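# Unfold both glued outer flaps of a cardboard box

## Task

Pull open the two outer flaps of the cardboard box, which are glued shut, so that each flap remains vertical or tilted away from the box on its own after the robot lets go, with the box still standing upright. A flap that stays open only because the robot is holding it does not count. When the robot releases whatever it is touching at the end, that thing must not drop by more than roughly a fingernail's width (about 1 cm), or the task fails.

## Robot and tools

Robot: two arms, left_arm and right_arm, each ending in a two-finger parallel gripper. Cameras: cam_head_left and cam_head_right, both 672x504 head views. Nothing may be pushed or knocked off the table, and the arms must not collide or press on each other hard. Occasionally a held part gets a short tug from outside.

Scene frame (used in results): origin on the table top midway between the arms, +x out over the table, +z up, left_arm on the +y side. The names left and right do not mean image sides. Gripper frame (used in commands): fingers point along its +z, and they close and open along its x. The reported end_effector_position is the point between the pads; fingertips extend 17.5 mm past it. Pure rotations pivot about that point. Printed positions can be somewhat off, more so at long reach.

The 18-number row (every moving call uses one): first left_arm dx, dy, dz, rx, ry, rz, then left_gripper position, force_limit, speed; then the same nine for right_arm and right_gripper. All numbers are in [-1, 1], and all 18 must be sent even if one arm stays put. dx..rz are an offset, not a pose, expressed in that gripper's own axes and measured from the gripper pose given in the most recent result that showed it (before any such result exists in the scene, or for later calls within one reply, from where the gripper is when the action begins). Scale: 1.0 equals 0.6 m of travel or 180 degrees; rx, ry, rz form one rotation vector. Each step the command is clipped to at most 70 mm and 16 degrees from the measured pose. All-zero offsets are not a pause: they pull the arm back to its reference pose. The three finger numbers are absolute settings: position +1 is fully open (50 mm gap), about -0.65 is pads touching, -1 means grip (close until blocked). force_limit maps -1/0/+1 to roughly 20/102/185 N per pad (actual up to ~17% higher). speed maps -1/0/+1 to 20/85/150 mm/s of gap change. To leave a gripper unchanged, repeat its previous three numbers; a 0 is itself a command. New force or speed only apply once position changes by 0.01 or more, so to soften a grip, open first.

execute_actions: argument actions is a list with zero or one entry, plus optional pictures (boolean). Empty list: just returns the current state. An action {"rows": [[18 numbers], ...], "steps": n} runs up to 15 control steps of 1/30 s each (default 15); row i applies at step i, and the last row repeats if rows run out. Every row is measured from the same reference pose, not from the previous row. A wait {"steps": n} (n up to 300) sends nothing and returns when n steps have passed since the previous result, including your thinking time. A rejected call moves nothing.

move: target is one 18-number row as above (offsets from the same reference); speed is the top path speed in m/s, 0.002 to 0.5, default 0.25 (turning up to twice that in rad/s). Each gripper travels in a straight line toward its target; paths finish together, lasting 0.5 to 10 s (cut off at 10 s). Finger settings are sent at the start. Paths do not avoid obstacles or the other arm; grippers can lag, stray, or overshoot speed near full arm extension. Faster moves and targets set deeper past a contact hit and press harder. The result adds a move: line giving the ending (done, off_target, moving, held, fault) and active limits (paced = target clipped; held = some steps blocked, after which the arm may jump quickly), and each gripper's remaining distance.

wait: seconds, 0 to 10; the world runs with no new commands.

zoom_image: camera (cam_head_left or cam_head_right) and region [x0, y0, x1, y1] in pixels of that camera's latest image, origin top-left, at most 504x504.

show_instructions: no arguments; shows the scene's reference pages.

finished_scene: scene (integer 1 or 2); ends the current scene irreversibly and grades it. The flaps must stay open without help at that point.

Results: a state line per arm with position (m) and quaternion wxyz in the scene frame; a Hand target line per arm (the pose the controller is now heading to); a pose unreachable line when the clearance check altered or blocked an arm's command; HELD marking steps where your row was not fully sent. After an action, an arm continues only up to its last clipped pose, so large moves may need follow-up commands. object_status: 0 moving, 1 blocked while opening, 2 blocked while closing (a grip; confirm this), 3 reached requested position or pads met. Gap in mm is about (250 - position_measured) x 0.202. If a grip loosens a lot the fingers reclose automatically, except after a force_limit -1 grip, where status stays 2 even if the object slipped away; gripping a fixed object off-center also weakens over time.

Hazards: joint ranges are listed per joint; elbows stop just short of straight. Load limits are 50.7 N m for waist, shoulder, upper arm roll and elbow, 31.9 N m for the three wrist joints; reaching one causes a TORQUE FAULT that halts that arm for 10 s. Holding loads warms motors: a MOTOR HOT warning starts at 60 °C, and at 75 °C an OVER-TEMPERATURE FAULT makes the arm sag. Joint torque readings carry offsets and noise. Avoid drops, slams, hard pushes and jerky, effortful motion; the world keeps running between calls.

Each tool is called after "Call:" by a JSON object that holds its "api" and its "payload", one argument or row to a line.

## Session

Call:
{"api": "execute_actions", "payload": {
  "actions": []
}}

Scene clock: 0.00 s of 4500.00 s.
left_arm: end_effector_position=(+0.1800, -0.2445, +0.3832) position_measured=3 object_status=3 end_effector_quat_wxyz=(+0.088, +0.992, -0.009, +0.091) | right_arm: end_effector_position=(+0.6804, -0.6438, +0.1766) position_measured=3 object_status=3 end_effector_quat_wxyz=(+0.106, +0.905, -0.383, +0.151)
Joint positions: left_arm=[ 1.33   0.638  0.064  0.661 -0.172  1.626  1.293] | right_arm=[-0.074  0.969  0.581  0.837 -0.294  1.109 -0.302]
Joint velocities: left_arm=[ 0.    -0.     0.001 -0.001  0.    -0.     0.   ] | right_arm=[-0.001 -0.     0.    -0.002 -0.     0.002 -0.   ]
Joint torques (N m, as the joint torque sensors report them, + toward a larger angle): no reading
Hand target (left_arm): +0.180, -0.245, +0.383; +0.088, +0.992, -0.009, +0.091
Hand target (right_arm): +0.680, -0.644, +0.177; +0.106, +0.905, -0.383, +0.151

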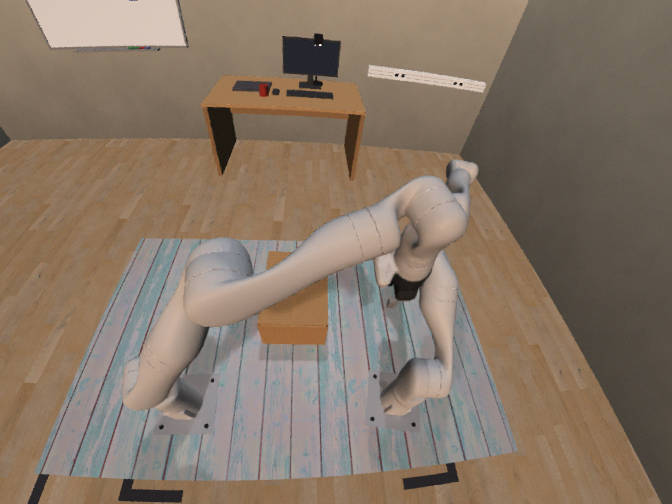

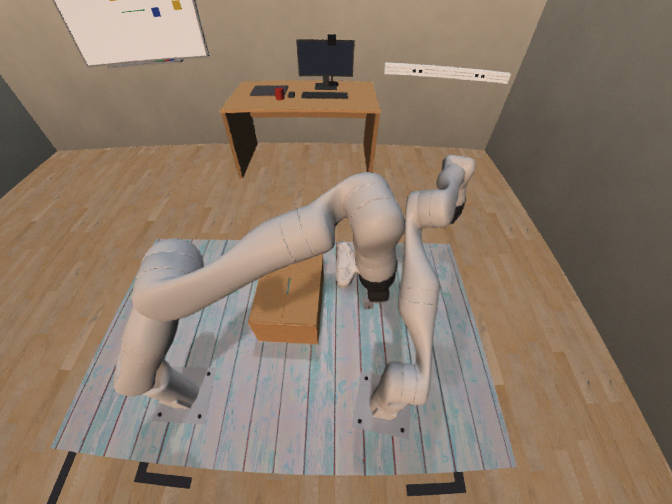

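Call:
{"api": "show_instructions", "payload": {

}}

Reference images for this scene: manual page 1, manual page 2, manual page 3, manual page 4.

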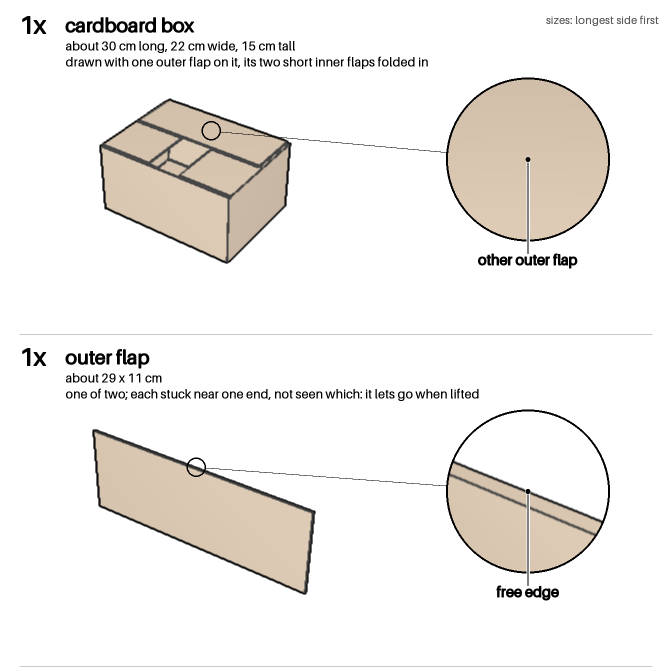

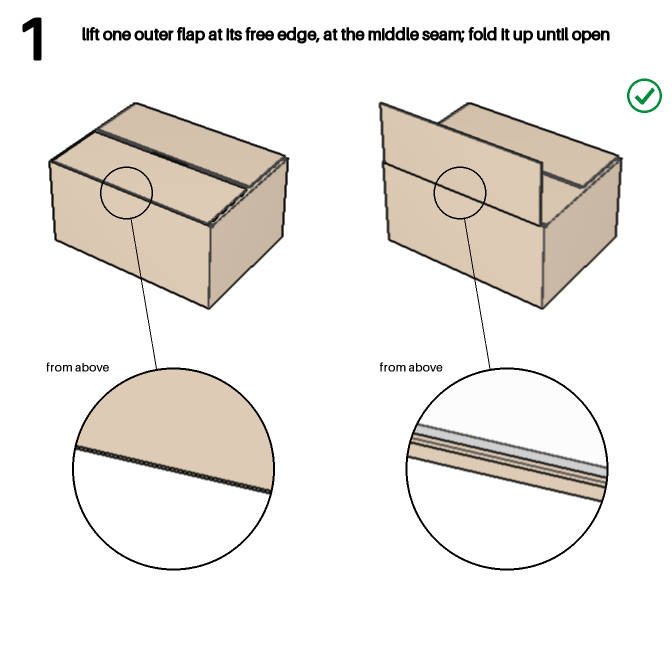

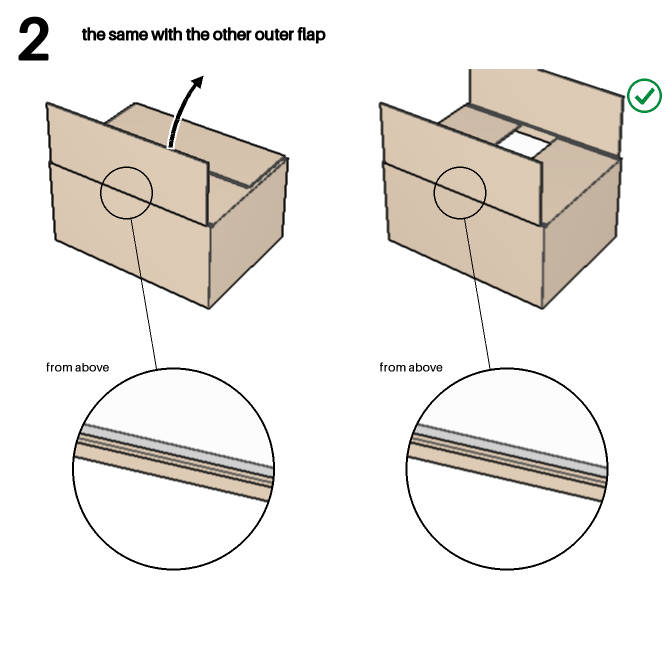

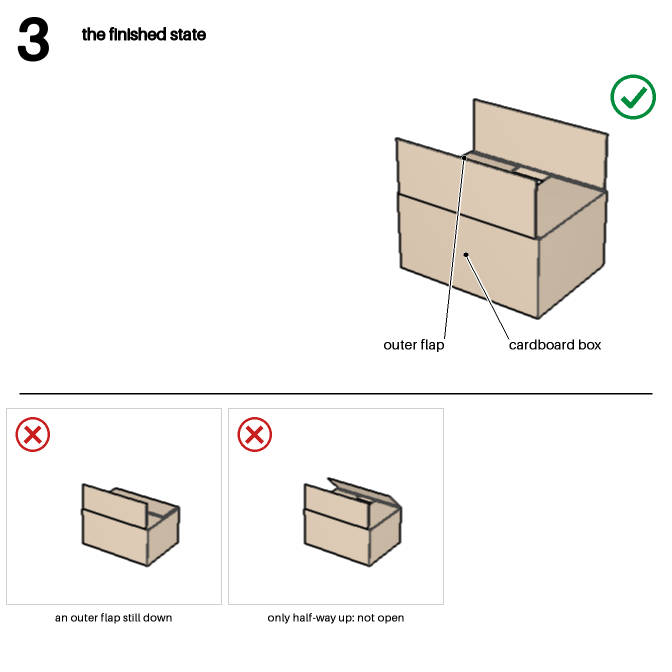

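Call:
{"api": "move", "payload": {
  "target": [0.12,-1,-0.2,0,0,0,-1,0,0,0,0,0,0,0,0,1,0,0],
  "speed": 0.4
}}

Call:
{"api": "zoom_image", "payload": {
  "camera": "cam_head_left",
  "region": [230, 230, 370, 360]
}}

Scene clock: 11.33 s of 4500.00 s.
left_arm: end_effector_position=(+0.2502, +0.3652, +0.4061) position_measured=253 object_status=3 end_effector_quat_wxyz=(+0.092, +0.992, -0.009, +0.089) | right_arm: end_effector_position=(+0.6804, -0.6438, +0.1766) position_measured=3 object_status=3 end_effector_quat_wxyz=(+0.106, +0.905, -0.383, +0.151)
Joint positions: left_arm=[ 0.911 -0.412 -0.741  1.694 -0.117  1.552  0.12 ] | right_arm=[-0.074  0.969  0.581  0.837 -0.294  1.109 -0.302]
Joint velocities: left_arm=[ 0.003  0.006  0.004 -0.     0.005  0.    -0.007] | right_arm=[-0.     0.    -0.001 -0.001 -0.     0.001 -0.   ]
Joint torques (N m, as the joint torque sensors report them, + toward a larger angle): left_arm=[-0.3   0.47  2.98 -9.9   0.65 -0.83  0.02] | right_arm=[  0.17 -27.79   4.8   -9.85   0.94  -0.79   0.11]
Hand target (left_arm): +0.250, +0.365, +0.406; +0.091, +0.992, -0.009, +0.089
Hand target (right_arm): +0.680, -0.644, +0.177; +0.106, +0.905, -0.383, +0.151
Off the commanded pose (left_arm): 0.003 m, 0 deg.
Off the commanded pose (right_arm): 0.000 m, 0 deg.
After step 90, 6.23 s passed at rest.
move: done; limits=paced

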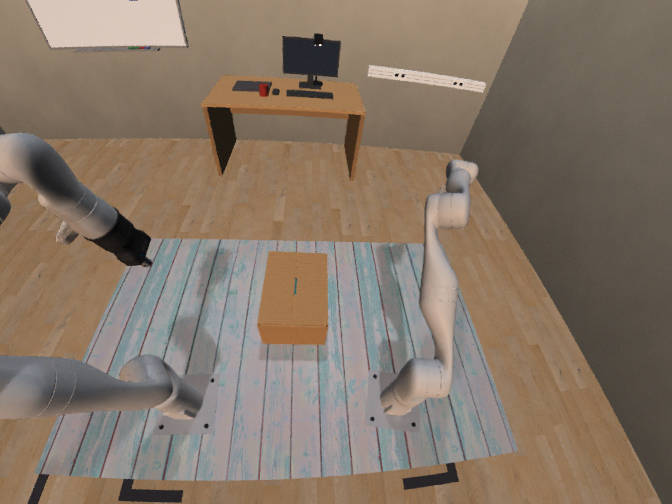

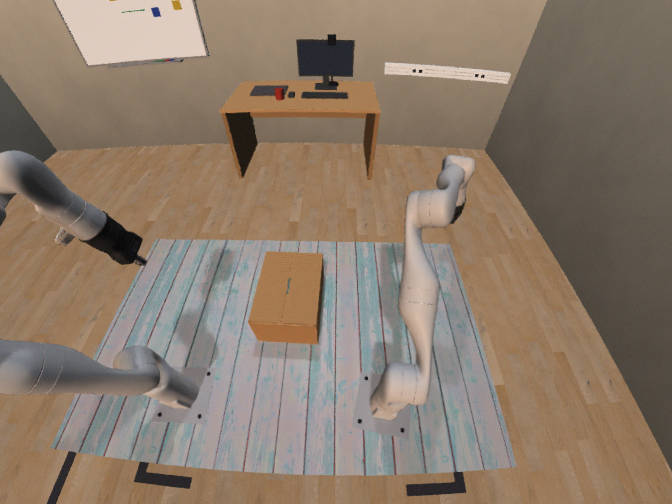

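Region (230, 230, 370, 360) of cam_head_left's 672x504 image, scaled by 3.600, with more detail than that image has; it fills the top 468 rows of this view, and the rest is white.

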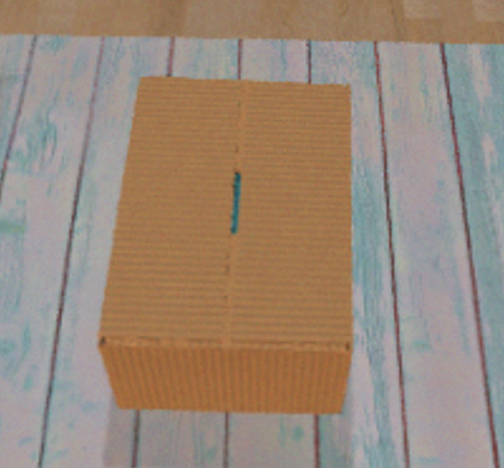

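Call:
{"api": "move", "payload": {
  "target": [0,0,0,0,0,0,1,0,0,-0.625,-0.158,-0.435,0.034,-0.179,0.265,1,0,0],
  "speed": 0.4
}}

Call:
{"api": "move", "payload": {
  "target": [0,0,0,0,0,0,1,0,0,-0.413,0.15,0.256,0,0,0,1,0,0],
  "speed": 0.25
}}

Scene clock: 27.83 s of 4500.00 s.
left_arm: end_effector_position=(+0.2502, +0.3652, +0.4061) position_measured=3 object_status=3 end_effector_quat_wxyz=(+0.092, +0.992, -0.009, +0.089) | right_arm: end_effector_position=(+0.4512, -0.2511, +0.2809) position_measured=3 object_status=3 end_effector_quat_wxyz=(-0.117, +0.685, -0.718, -0.051)
Joint positions: left_arm=[ 0.912 -0.412 -0.741  1.694 -0.118  1.552  0.12 ] | right_arm=[-0.757  0.264  0.631  1.662 -0.424  1.205 -1.422]
Joint velocities: left_arm=[-0.     0.    -0.001 -0.     0.    -0.    -0.   ] | right_arm=[-0.002 -0.003 -0.002  0.     0.001 -0.001 -0.001]
Joint torques (N m, as the joint torque sensors report them, + toward a larger angle): left_arm=[-0.54  0.15  2.99 -9.64  0.66 -0.77  0.07] | right_arm=[  0.4  -13.43   1.71  -9.87  -0.34   0.04   0.16]
Hand target (left_arm): +0.250, +0.365, +0.406; +0.092, +0.992, -0.009, +0.089
Hand target (right_arm): +0.451, -0.251, +0.281; -0.117, +0.685, -0.718, -0.051
Off the commanded pose (left_arm): 0.000 m, 0 deg.
Off the commanded pose (right_arm): 0.001 m, 0 deg.
After step 90, 11.57 s passed at rest.
move: done

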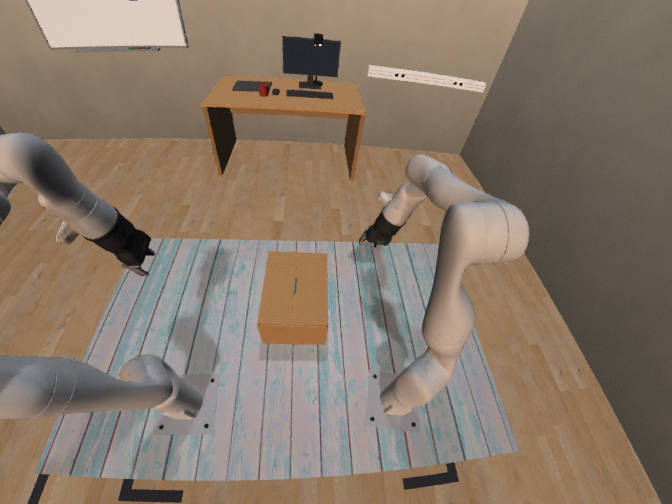

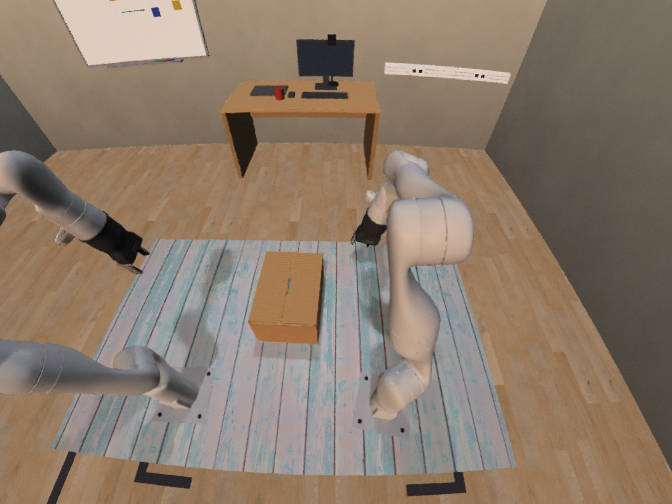

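Scene clock: 29.43 s of 4500.00 s.
left_arm: end_effector_position=(+0.2502, +0.3652, +0.4061) position_measured=3 object_status=3 end_effector_quat_wxyz=(+0.092, +0.992, -0.009, +0.089) | right_arm: end_effector_position=(+0.3846, +0.0311, +0.1840) position_measured=3 object_status=3 end_effector_quat_wxyz=(-0.118, +0.684, -0.718, -0.052)
Joint positions: left_arm=[ 0.912 -0.412 -0.741  1.694 -0.118  1.552  0.12 ] | right_arm=[-1.292  0.444  0.461  1.734 -0.434  0.817 -2.038]
Joint velocities: left_arm=[ 0.001 -0.     0.    -0.    -0.    -0.001  0.   ] | right_arm=[-0.005  0.007 -0.006  0.     0.003 -0.001 -0.003]
Joint torques (N m, as the joint torque sensors report them, + toward a larger angle): left_arm=[-0.12  0.08  2.91 -9.6   0.6  -0.93  0.22] | right_arm=[  0.07 -17.35   2.26  -9.26   0.01  -0.44   0.2 ]
Hand target (left_arm): +0.250, +0.365, +0.406; +0.092, +0.992, -0.009, +0.089
Hand target (right_arm): +0.384, +0.031, +0.184; -0.117, +0.685, -0.717, -0.052
Off the commanded pose (left_arm): 0.000 m, 0 deg.
Off the commanded pose (right_arm): 0.001 m, 0 deg.
move: done

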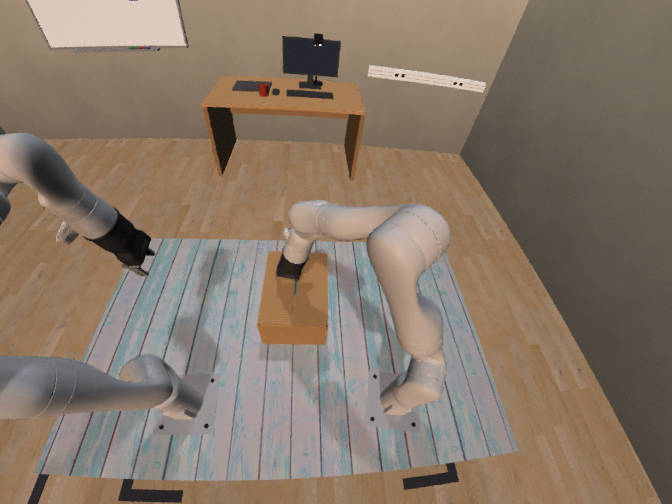

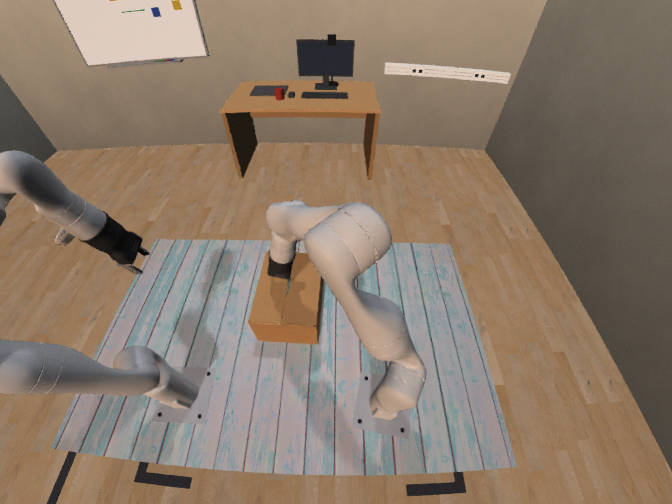

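Call:
{"api": "move", "payload": {
  "target": [0,0,0,0,0,0,1,0,0,0.008,0.04,0,0,0,0,1,0,0],
  "speed": 0.08
}}

Call:
{"api": "zoom_image", "payload": {
  "camera": "cam_head_left",
  "region": [250, 240, 350, 330]
}}

Scene clock: 33.50 s of 4500.00 s.
left_arm: end_effector_position=(+0.2502, +0.3652, +0.4061) position_measured=3 object_status=3 end_effector_quat_wxyz=(+0.092, +0.992, -0.009, +0.089) | right_arm: end_effector_position=(+0.3613, +0.0277, +0.1813) position_measured=3 object_status=3 end_effector_quat_wxyz=(-0.119, +0.684, -0.718, -0.052)
Joint positions: left_arm=[ 0.912 -0.412 -0.741  1.694 -0.118  1.552  0.12 ] | right_arm=[-1.34   0.405  0.466  1.805 -0.419  0.775 -2.071]
Joint velocities: left_arm=[-0.     0.001 -0.    -0.001  0.    -0.003 -0.   ] | right_arm=[-0.002 -0.002 -0.002  0.001  0.002  0.002 -0.002]
Joint torques (N m, as the joint torque sensors report them, + toward a larger angle): left_arm=[-0.04  0.25  2.88 -9.57  0.61 -0.98  0.2 ] | right_arm=[  0.01 -16.02   2.    -8.92  -0.27  -0.35   0.33]
Hand target (left_arm): +0.250, +0.365, +0.406; +0.092, +0.992, -0.009, +0.089
Hand target (right_arm): +0.361, +0.028, +0.181; -0.118, +0.684, -0.718, -0.052
Off the commanded pose (left_arm): 0.000 m, 0 deg.
Off the commanded pose (right_arm): 0.001 m, 0 deg.
After step 90, 0.33 s passed at rest.
move: done

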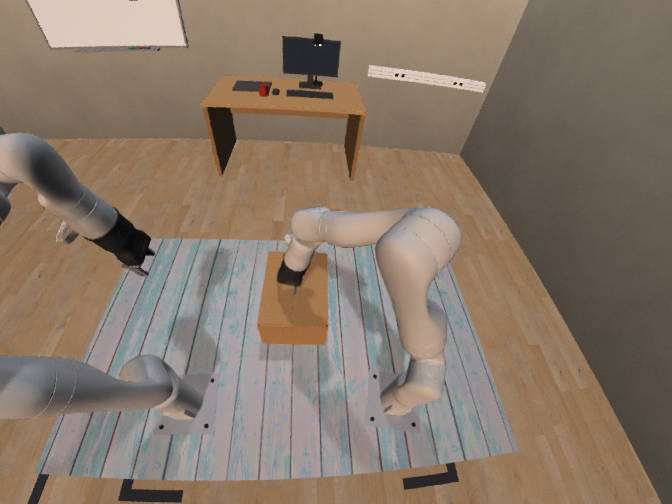

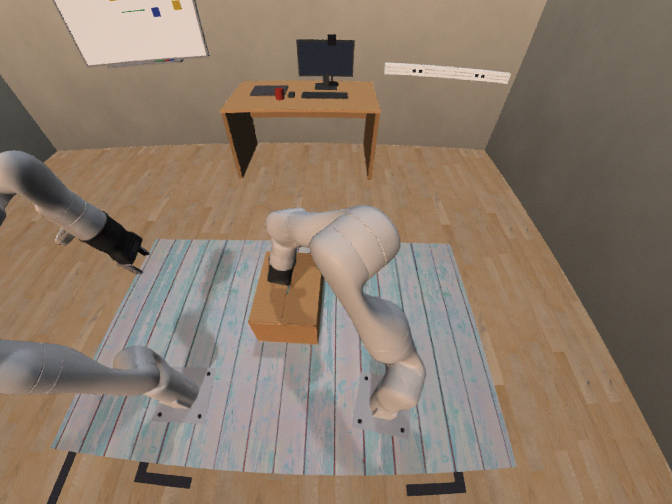

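Region (250, 240, 350, 330) of cam_head_left's 672x504 image, scaled by 5.040, with more detail than that image has; it fills the top 454 rows of this view, and the rest is white.

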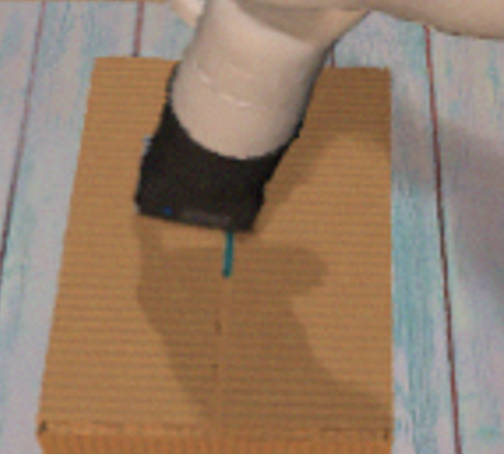

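Same recipe as before.

Call:
{"api": "move", "payload": {
  "target": [0,0,0,0,0,0,1,0,0,0.006,0,0.028,0,0,0,1,0,0],
  "speed": 0.01
}}

Call:
{"api": "move", "payload": {
  "target": [0,0,0,0,0,0,1,0,0,-0.016,0,0.008,0,0,0,1,0,0],
  "speed": 0.008
}}

Call:
{"api": "move", "payload": {
  "target": [0,0,0,0,0,0,1,0,0,-0.025,0,-0.035,0,-0.05,0,1,0,0],
  "speed": 0.012
}}

Call:
{"api": "zoom_image", "payload": {
  "camera": "cam_head_left",
  "region": [240, 230, 360, 350]
}}

Scene clock: 41.30 s of 4500.00 s.
left_arm: end_effector_position=(+0.2502, +0.3652, +0.4061) position_measured=3 object_status=3 end_effector_quat_wxyz=(+0.092, +0.992, -0.009, +0.089) | right_arm: end_effector_position=(+0.3662, +0.0284, +0.1732) position_measured=3 object_status=3 end_effector_quat_wxyz=(-0.126, +0.682, -0.718, -0.053)
Joint positions: left_arm=[ 0.912 -0.412 -0.741  1.694 -0.118  1.552  0.12 ] | right_arm=[-1.32   0.416  0.45   1.823 -0.444  0.733 -2.043]
Joint velocities: left_arm=[-0.     0.001  0.002  0.001  0.     0.001 -0.   ] | right_arm=[ 0.003 -0.001 -0.004 -0.001  0.002 -0.002 -0.001]
Joint torques (N m, as the joint torque sensors report them, + toward a larger angle): left_arm=[-0.33  0.22  2.93 -9.48  0.6  -0.95  0.03] | right_arm=[-1.15 -3.95 -0.98 -6.15 -0.87 -2.1   0.46]
Hand target (left_arm): +0.250, +0.365, +0.406; +0.092, +0.992, -0.009, +0.089
Hand target (right_arm): +0.363, +0.028, +0.164; -0.118, +0.684, -0.718, -0.052
Off the commanded pose (left_arm): 0.000 m, 0 deg.
Off the commanded pose (right_arm): 0.010 m, 1 deg.
After step 90, 2.87 s passed at rest.
move: off_target (right_arm)

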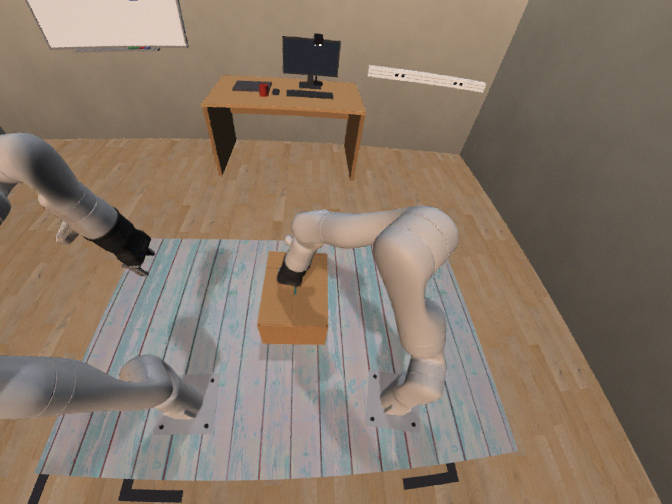

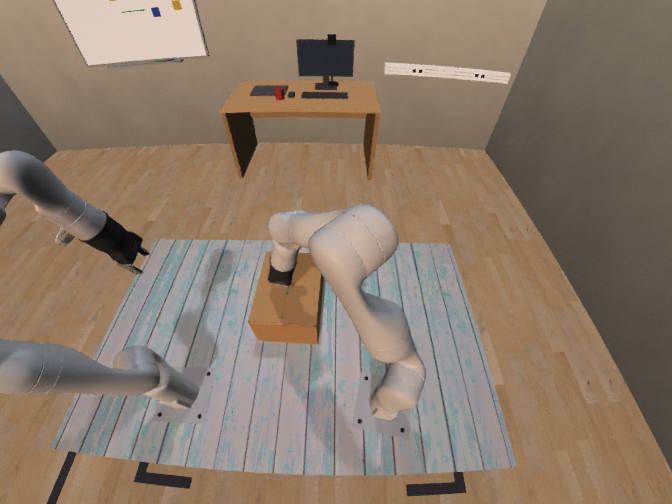

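Scene clock: 42.87 s of 4500.00 s.
left_arm: end_effector_position=(+0.2502, +0.3652, +0.4061) position_measured=3 object_status=3 end_effector_quat_wxyz=(+0.092, +0.992, -0.009, +0.089) | right_arm: end_effector_position=(+0.3700, +0.0394, +0.1759) position_measured=3 object_status=3 end_effector_quat_wxyz=(-0.132, +0.681, -0.718, -0.053)
Joint positions: left_arm=[ 0.912 -0.412 -0.741  1.694 -0.118  1.552  0.12 ] | right_arm=[-1.326  0.428  0.446  1.798 -0.444  0.734 -2.06 ]
Joint velocities: left_arm=[-0.     0.    -0.001  0.     0.001 -0.     0.   ] | right_arm=[ 0.001 -0.    -0.003  0.001  0.002 -0.    -0.002]
Joint torques (N m, as the joint torque sensors report them, + toward a larger angle): left_arm=[-0.37  0.2   2.94 -9.92  0.51 -0.87  0.25] | right_arm=[ -0.7  -11.25   0.41  -6.67  -0.53  -0.36  -0.02]
Hand target (left_arm): +0.250, +0.365, +0.406; +0.092, +0.992, -0.009, +0.089
Hand target (right_arm): +0.367, +0.039, +0.171; -0.126, +0.682, -0.718, -0.053
Off the commanded pose (left_arm): 0.000 m, 0 deg.
Off the commanded pose (right_arm): 0.006 m, 1 deg.
move: off_target (right_arm)

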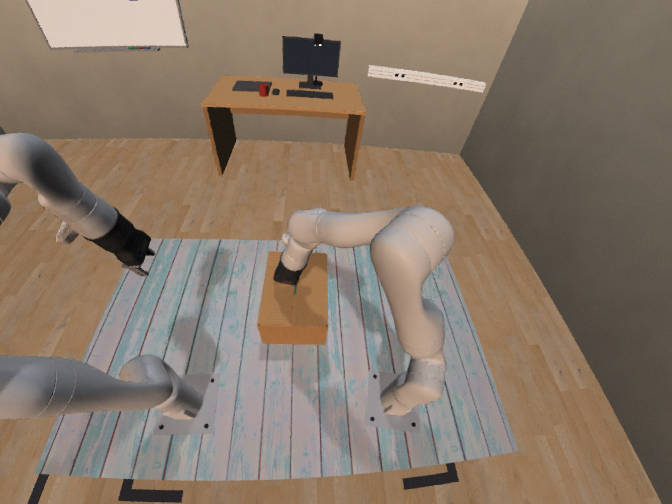

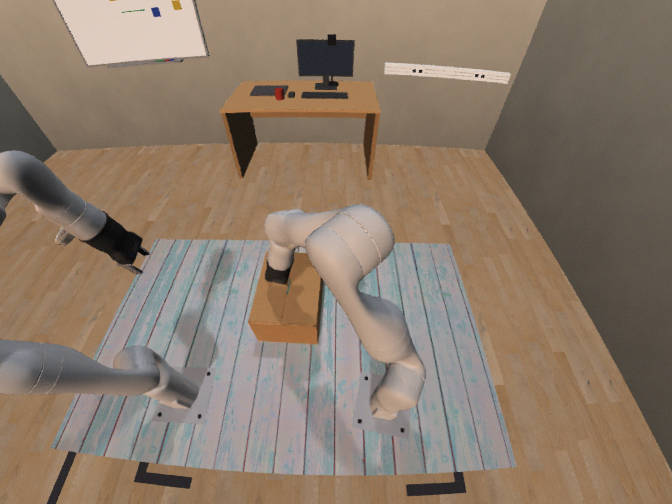

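Scene clock: 49.63 s of 4500.00 s.
left_arm: end_effector_position=(+0.2502, +0.3652, +0.4061) position_measured=3 object_status=3 end_effector_quat_wxyz=(+0.092, +0.992, -0.009, +0.089) | right_arm: end_effector_position=(+0.3681, +0.0485, +0.2000) position_measured=3 object_status=3 end_effector_quat_wxyz=(-0.187, +0.675, -0.706, -0.107)
Joint positions: left_arm=[ 0.912 -0.412 -0.741  1.694 -0.118  1.552  0.12 ] | right_arm=[-1.207  0.347  0.349  1.875 -0.602  0.653 -1.878]
Joint velocities: left_arm=[-0.    -0.     0.     0.001  0.     0.001 -0.   ] | right_arm=[ 0.002 -0.001  0.002  0.001 -0.     0.     0.002]
Joint torques (N m, as the joint torque sensors report them, + toward a larger angle): left_arm=[-0.39  0.19  3.06 -9.7   0.5  -0.98  0.18] | right_arm=[  0.33 -16.     1.33  -9.32  -0.36  -0.54   0.07]
Hand target (left_arm): +0.250, +0.365, +0.406; +0.092, +0.992, -0.009, +0.089
Hand target (right_arm): +0.368, +0.048, +0.200; -0.187, +0.675, -0.706, -0.107
Off the commanded pose (left_arm): 0.000 m, 0 deg.
Off the commanded pose (right_arm): 0.000 m, 0 deg.
move: done

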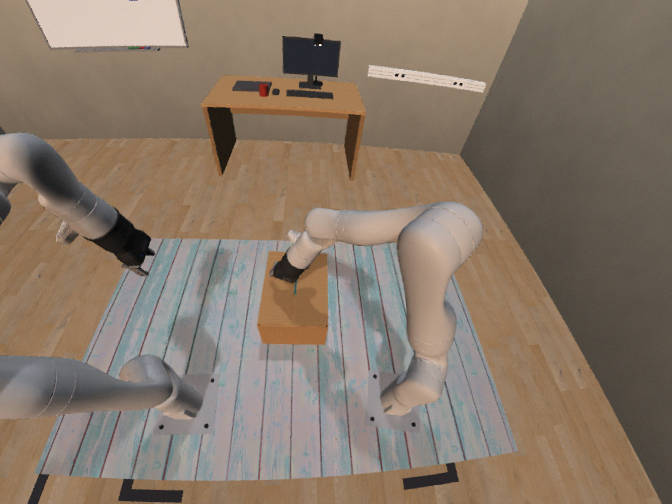

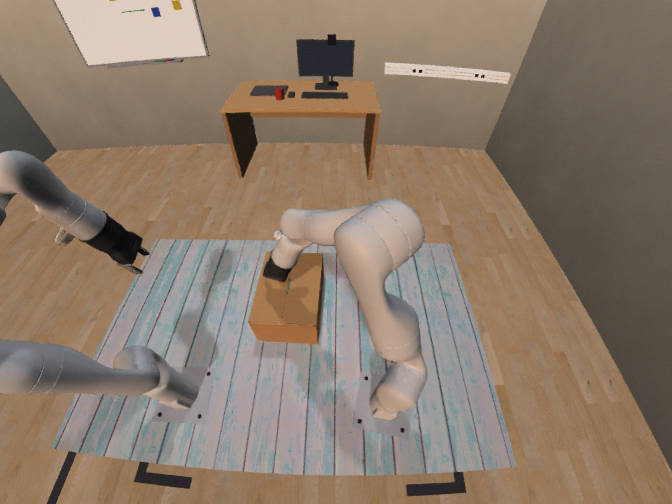

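Region (240, 230, 360, 350) of cam_head_left's 672x504 image, scaled by 4.200, with more detail than that image has.

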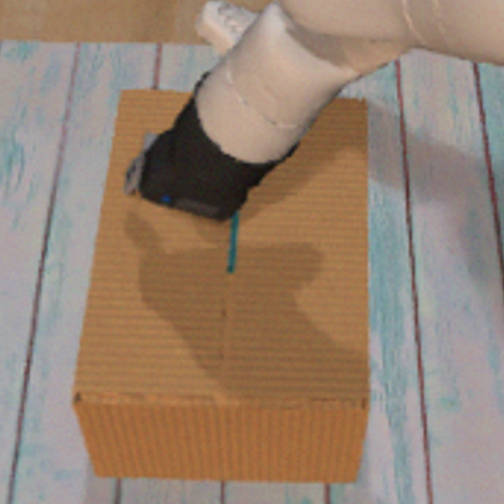

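Call:
{"api": "move", "payload": {
  "target": [0,0,0,0,0,0,1,0,0,0.058,0.022,0.007,0,0.058,0,1,0,0],
  "speed": 0.08
}}

Call:
{"api": "move", "payload": {
  "target": [0,0,0,0,0,0,1,0,0,0.006,0,0.028,0,0,0,1,0,0],
  "speed": 0.01
}}

Call:
{"api": "move", "payload": {
  "target": [0,0,0,0,0,0,1,0,0,-0.014,0,0.008,0,0,0,1,0,0],
  "speed": 0.008
}}

Scene clock: 57.43 s of 4500.00 s.
left_arm: end_effector_position=(+0.2502, +0.3652, +0.4061) position_measured=3 object_status=3 end_effector_quat_wxyz=(+0.092, +0.992, -0.009, +0.089) | right_arm: end_effector_position=(+0.3556, +0.0200, +0.1817) position_measured=3 object_status=3 end_effector_quat_wxyz=(-0.124, +0.682, -0.720, -0.045)
Joint positions: left_arm=[ 0.912 -0.412 -0.741  1.694 -0.118  1.552  0.12 ] | right_arm=[-1.357  0.378  0.465  1.847 -0.392  0.739 -2.099]
Joint velocities: left_arm=[ 0.    -0.001 -0.001  0.     0.    -0.001  0.   ] | right_arm=[-0.002 -0.001 -0.    -0.002  0.     0.     0.001]
Joint torques (N m, as the joint torque sensors report them, + toward a larger angle): left_arm=[-0.39  0.1   2.92 -9.78  0.52 -0.88 -0.11] | right_arm=[  0.12 -14.67   1.87  -8.31   0.14  -0.16   0.06]
Hand target (left_arm): +0.250, +0.365, +0.406; +0.092, +0.992, -0.009, +0.089
Hand target (right_arm): +0.355, +0.019, +0.181; -0.123, +0.682, -0.720, -0.045
Off the commanded pose (left_arm): 0.000 m, 0 deg.
Off the commanded pose (right_arm): 0.001 m, 0 deg.
After step 90, 3.30 s passed at rest.
move: done

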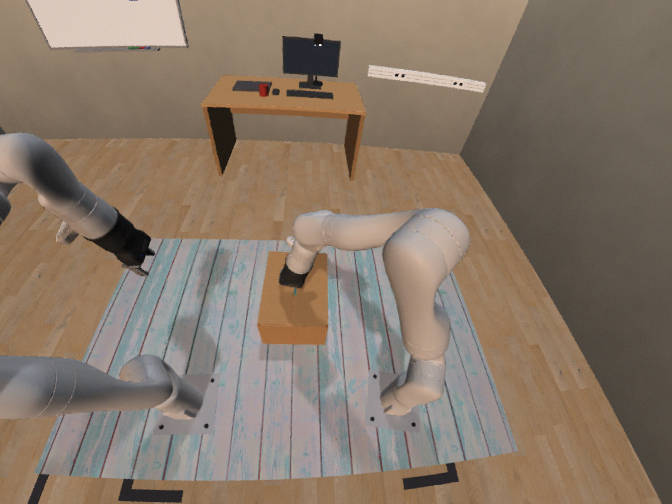

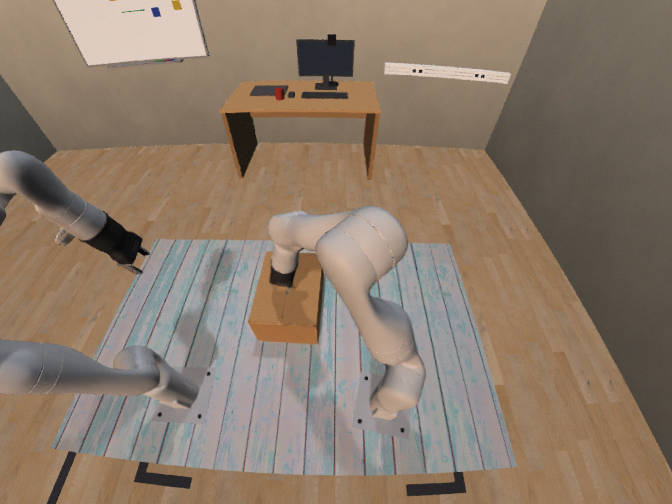

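Scene clock: 59.37 s of 4500.00 s.
left_arm: end_effector_position=(+0.2502, +0.3652, +0.4061) position_measured=3 object_status=3 end_effector_quat_wxyz=(+0.092, +0.992, -0.009, +0.089) | right_arm: end_effector_position=(+0.3590, +0.0228, +0.1711) position_measured=3 object_status=3 end_effector_quat_wxyz=(-0.131, +0.681, -0.719, -0.047)
Joint positions: left_arm=[ 0.912 -0.412 -0.741  1.694 -0.118  1.552  0.12 ] | right_arm=[-1.337  0.395  0.447  1.865 -0.422  0.694 -2.067]
Joint velocities: left_arm=[-0.     0.    -0.001 -0.    -0.     0.     0.   ] | right_arm=[-0.    -0.     0.     0.001 -0.     0.     0.001]
Joint torques (N m, as the joint torque sensors report them, + toward a larger angle): left_arm=[-0.2  -0.14  2.76 -9.87  0.62 -0.87  0.23] | right_arm=[ 0.49 -7.4   1.23 -5.89  0.   -1.05  0.07]
Hand target (left_arm): +0.250, +0.365, +0.406; +0.092, +0.992, -0.009, +0.089
Hand target (right_arm): +0.357, +0.020, +0.165; -0.124, +0.682, -0.720, -0.045
Off the commanded pose (left_arm): 0.000 m, 0 deg.
Off the commanded pose (right_arm): 0.007 m, 1 deg.
move: off_target (right_arm)

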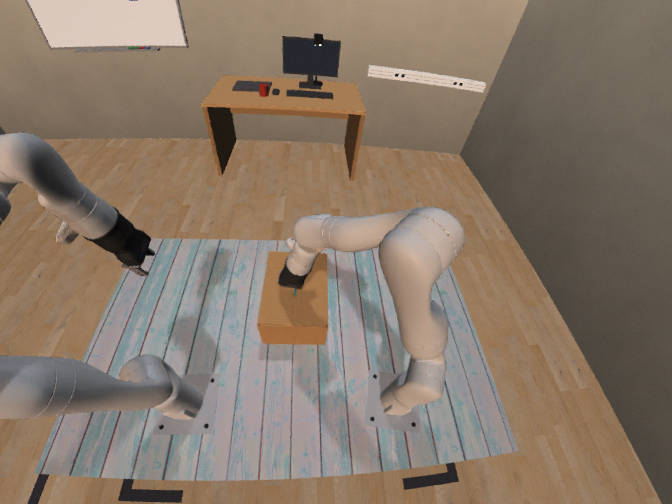

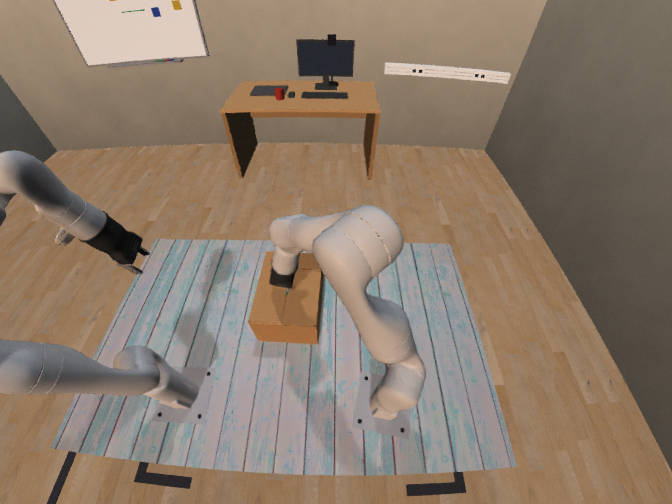

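Scene clock: 60.87 s of 4500.00 s.
left_arm: end_effector_position=(+0.2502, +0.3652, +0.4061) position_measured=3 object_status=3 end_effector_quat_wxyz=(+0.092, +0.992, -0.009, +0.089) | right_arm: end_effector_position=(+0.3605, +0.0263, +0.1700) position_measured=3 object_status=3 end_effector_quat_wxyz=(-0.129, +0.679, -0.721, -0.046)
Joint positions: left_arm=[ 0.912 -0.412 -0.741  1.694 -0.118  1.552  0.12 ] | right_arm=[-1.337  0.406  0.443  1.851 -0.418  0.7   -2.083]
Joint velocities: left_arm=[-0.     0.    -0.002 -0.001 -0.     0.     0.   ] | right_arm=[ 0.004 -0.    -0.007 -0.001  0.005 -0.001 -0.004]
Joint torques (N m, as the joint torque sensors report them, + toward a larger angle): left_arm=[-0.24  0.03  2.73 -9.57  0.64 -1.04  0.17] | right_arm=[ -2.77 -10.56  -2.04 -12.21  -1.95  -3.66   0.23]
Hand target (left_arm): +0.250, +0.365, +0.406; +0.092, +0.992, -0.009, +0.089
Hand target (right_arm): +0.360, +0.032, +0.169; -0.131, +0.681, -0.719, -0.047
Off the commanded pose (left_arm): 0.000 m, 0 deg.
Off the commanded pose (right_arm): 0.006 m, 0 deg.
move: off_target (right_arm)

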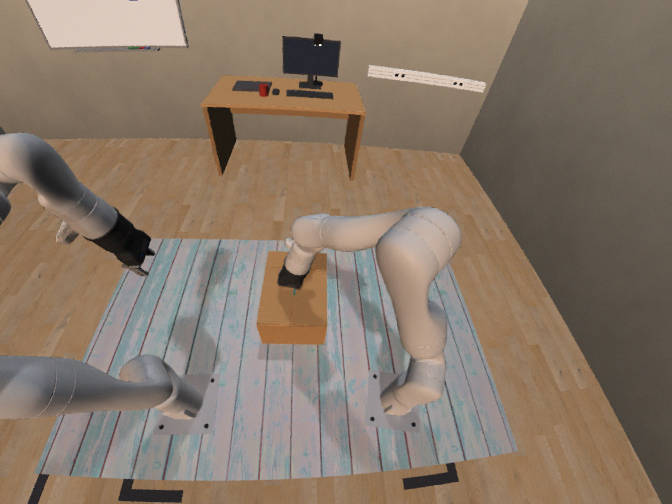

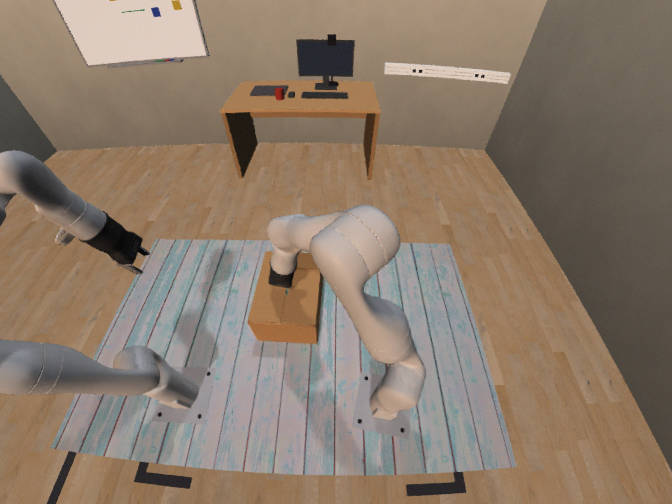

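Caught on the edge. Lift.

Call:
{"api": "move", "payload": {
  "target": [0,0,0,0,0,0,1,0,0,-0.025,0,-0.035,0,-0.05,0,1,0,0],
  "speed": 0.012
}}

Call:
{"api": "zoom_image", "payload": {
  "camera": "cam_head_left",
  "region": [240, 230, 360, 350]
}}

Scene clock: 76.63 s of 4500.00 s.
left_arm: end_effector_position=(+0.2502, +0.3652, +0.4061) position_measured=3 object_status=3 end_effector_quat_wxyz=(+0.092, +0.992, -0.009, +0.089) | right_arm: end_effector_position=(+0.3601, +0.0295, +0.1910) position_measured=3 object_status=3 end_effector_quat_wxyz=(-0.181, +0.671, -0.712, -0.097)
Joint positions: left_arm=[ 0.912 -0.412 -0.741  1.694 -0.118  1.552  0.12 ] | right_arm=[-1.183  0.322  0.316  1.931 -0.558  0.614 -1.913]
Joint velocities: left_arm=[ 0.     0.    -0.    -0.001  0.     0.    -0.   ] | right_arm=[ 0.006 -0.001 -0.006  0.     0.003  0.    -0.004]
Joint torques (N m, as the joint torque sensors report them, + toward a larger angle): left_arm=[-0.26  0.06  2.74 -9.45  0.62 -0.94  0.12] | right_arm=[ -4.32 -17.21  -2.83 -13.3   -2.27  -1.35   0.26]
Hand target (left_arm): +0.250, +0.365, +0.406; +0.092, +0.992, -0.009, +0.089
Hand target (right_arm): +0.359, +0.036, +0.194; -0.185, +0.673, -0.709, -0.099
Off the commanded pose (left_arm): 0.000 m, 0 deg.
Off the commanded pose (right_arm): 0.007 m, 1 deg.
After step 90, 6.00 s passed at rest.
move: off_target (right_arm)

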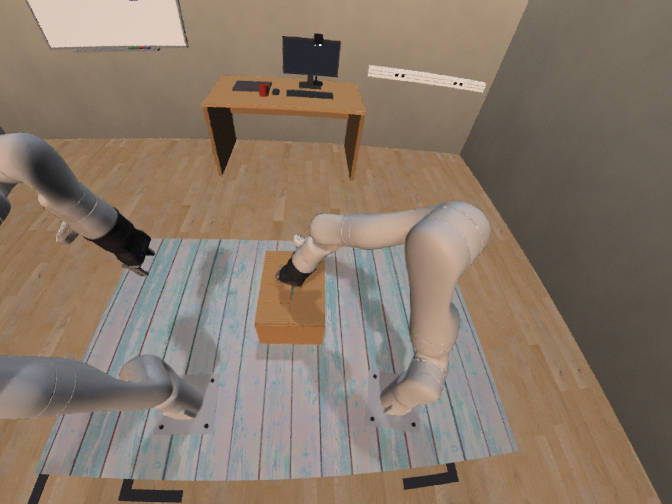

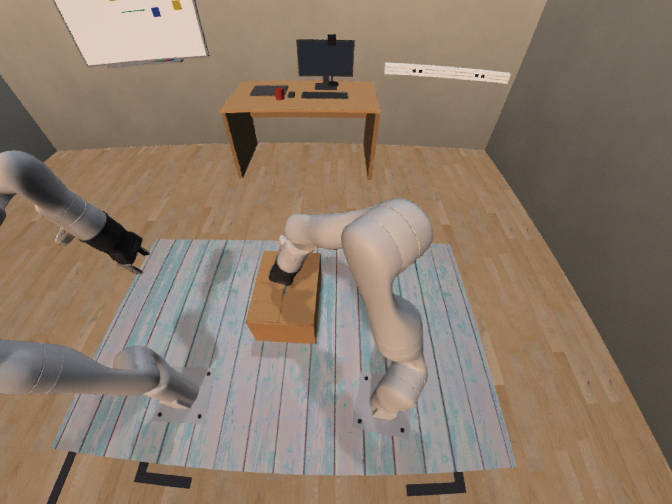

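Region (240, 230, 360, 350) of cam_head_left's 672x504 image, scaled by 4.200, with more detail than that image has.

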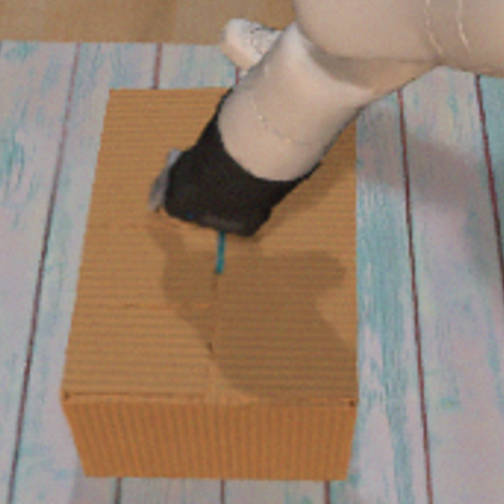

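Call:
{"api": "move", "payload": {
  "target": [0,0,0,0,0,0,1,0,0,0.002,0,0.003,0,-0.155,0,1,0,0],
  "speed": 0.03
}}

Call:
{"api": "zoom_image", "payload": {
  "camera": "cam_head_left",
  "region": [240, 230, 360, 350]
}}

Scene clock: 93.50 s of 4500.00 s.
left_arm: end_effector_position=(+0.2502, +0.3652, +0.4061) position_measured=3 object_status=3 end_effector_quat_wxyz=(+0.092, +0.992, -0.009, +0.089) | right_arm: end_effector_position=(+0.3606, +0.0290, +0.1898) position_measured=3 object_status=3 end_effector_quat_wxyz=(-0.347, +0.628, -0.647, -0.256)
Joint positions: left_arm=[ 0.912 -0.412 -0.741  1.694 -0.118  1.552  0.12 ] | right_arm=[-0.569  0.404 -0.069  2.242 -1.693  0.684 -0.511]
Joint velocities: left_arm=[-0.    -0.     0.     0.001  0.     0.001  0.   ] | right_arm=[ 0.001  0.001  0.002  0.    -0.     0.004 -0.   ]
Joint torques (N m, as the joint torque sensors report them, + toward a larger angle): left_arm=[-0.05 -0.09  2.84 -9.9   0.52 -0.97 -0.09] | right_arm=[  0.02 -13.01  -0.64  -5.83  -0.46   1.92   0.1 ]
Hand target (left_arm): +0.250, +0.365, +0.406; +0.092, +0.992, -0.009, +0.089
Hand target (right_arm): +0.360, +0.028, +0.188; -0.346, +0.628, -0.648, -0.256
Off the commanded pose (left_arm): 0.000 m, 0 deg.
Off the commanded pose (right_arm): 0.001 m, 0 deg.
After step 90, 5.53 s passed at rest.
move: done

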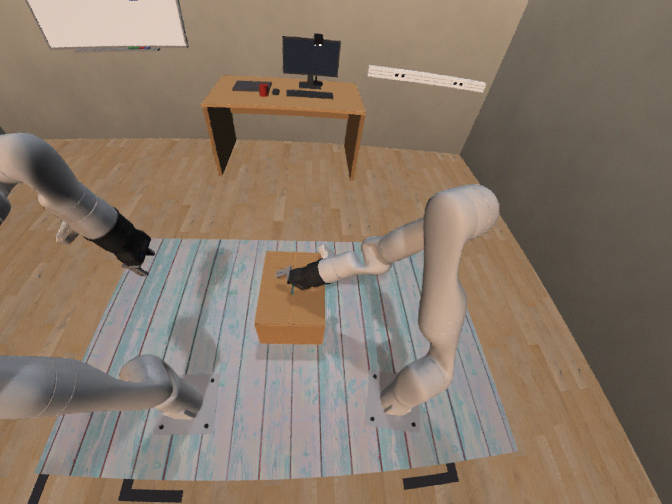

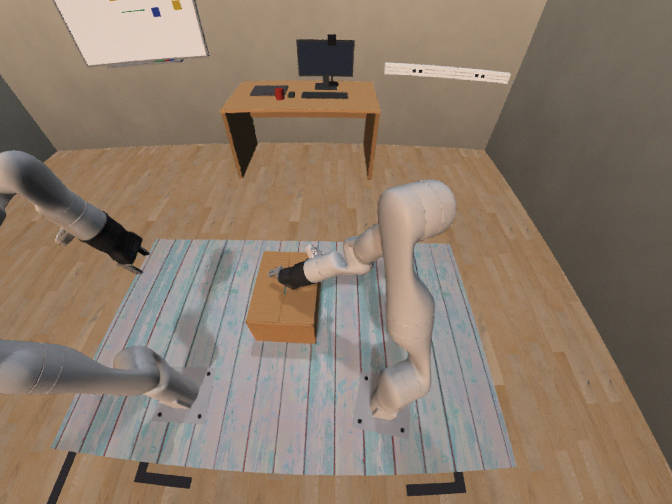

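Region (240, 230, 360, 350) of cam_head_left's 672x504 image, scaled by 4.200, with more detail than that image has.

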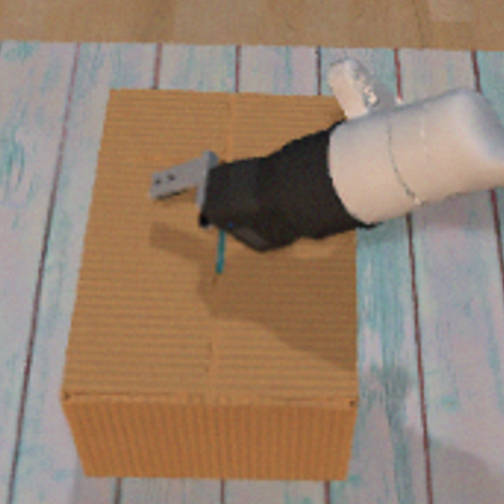

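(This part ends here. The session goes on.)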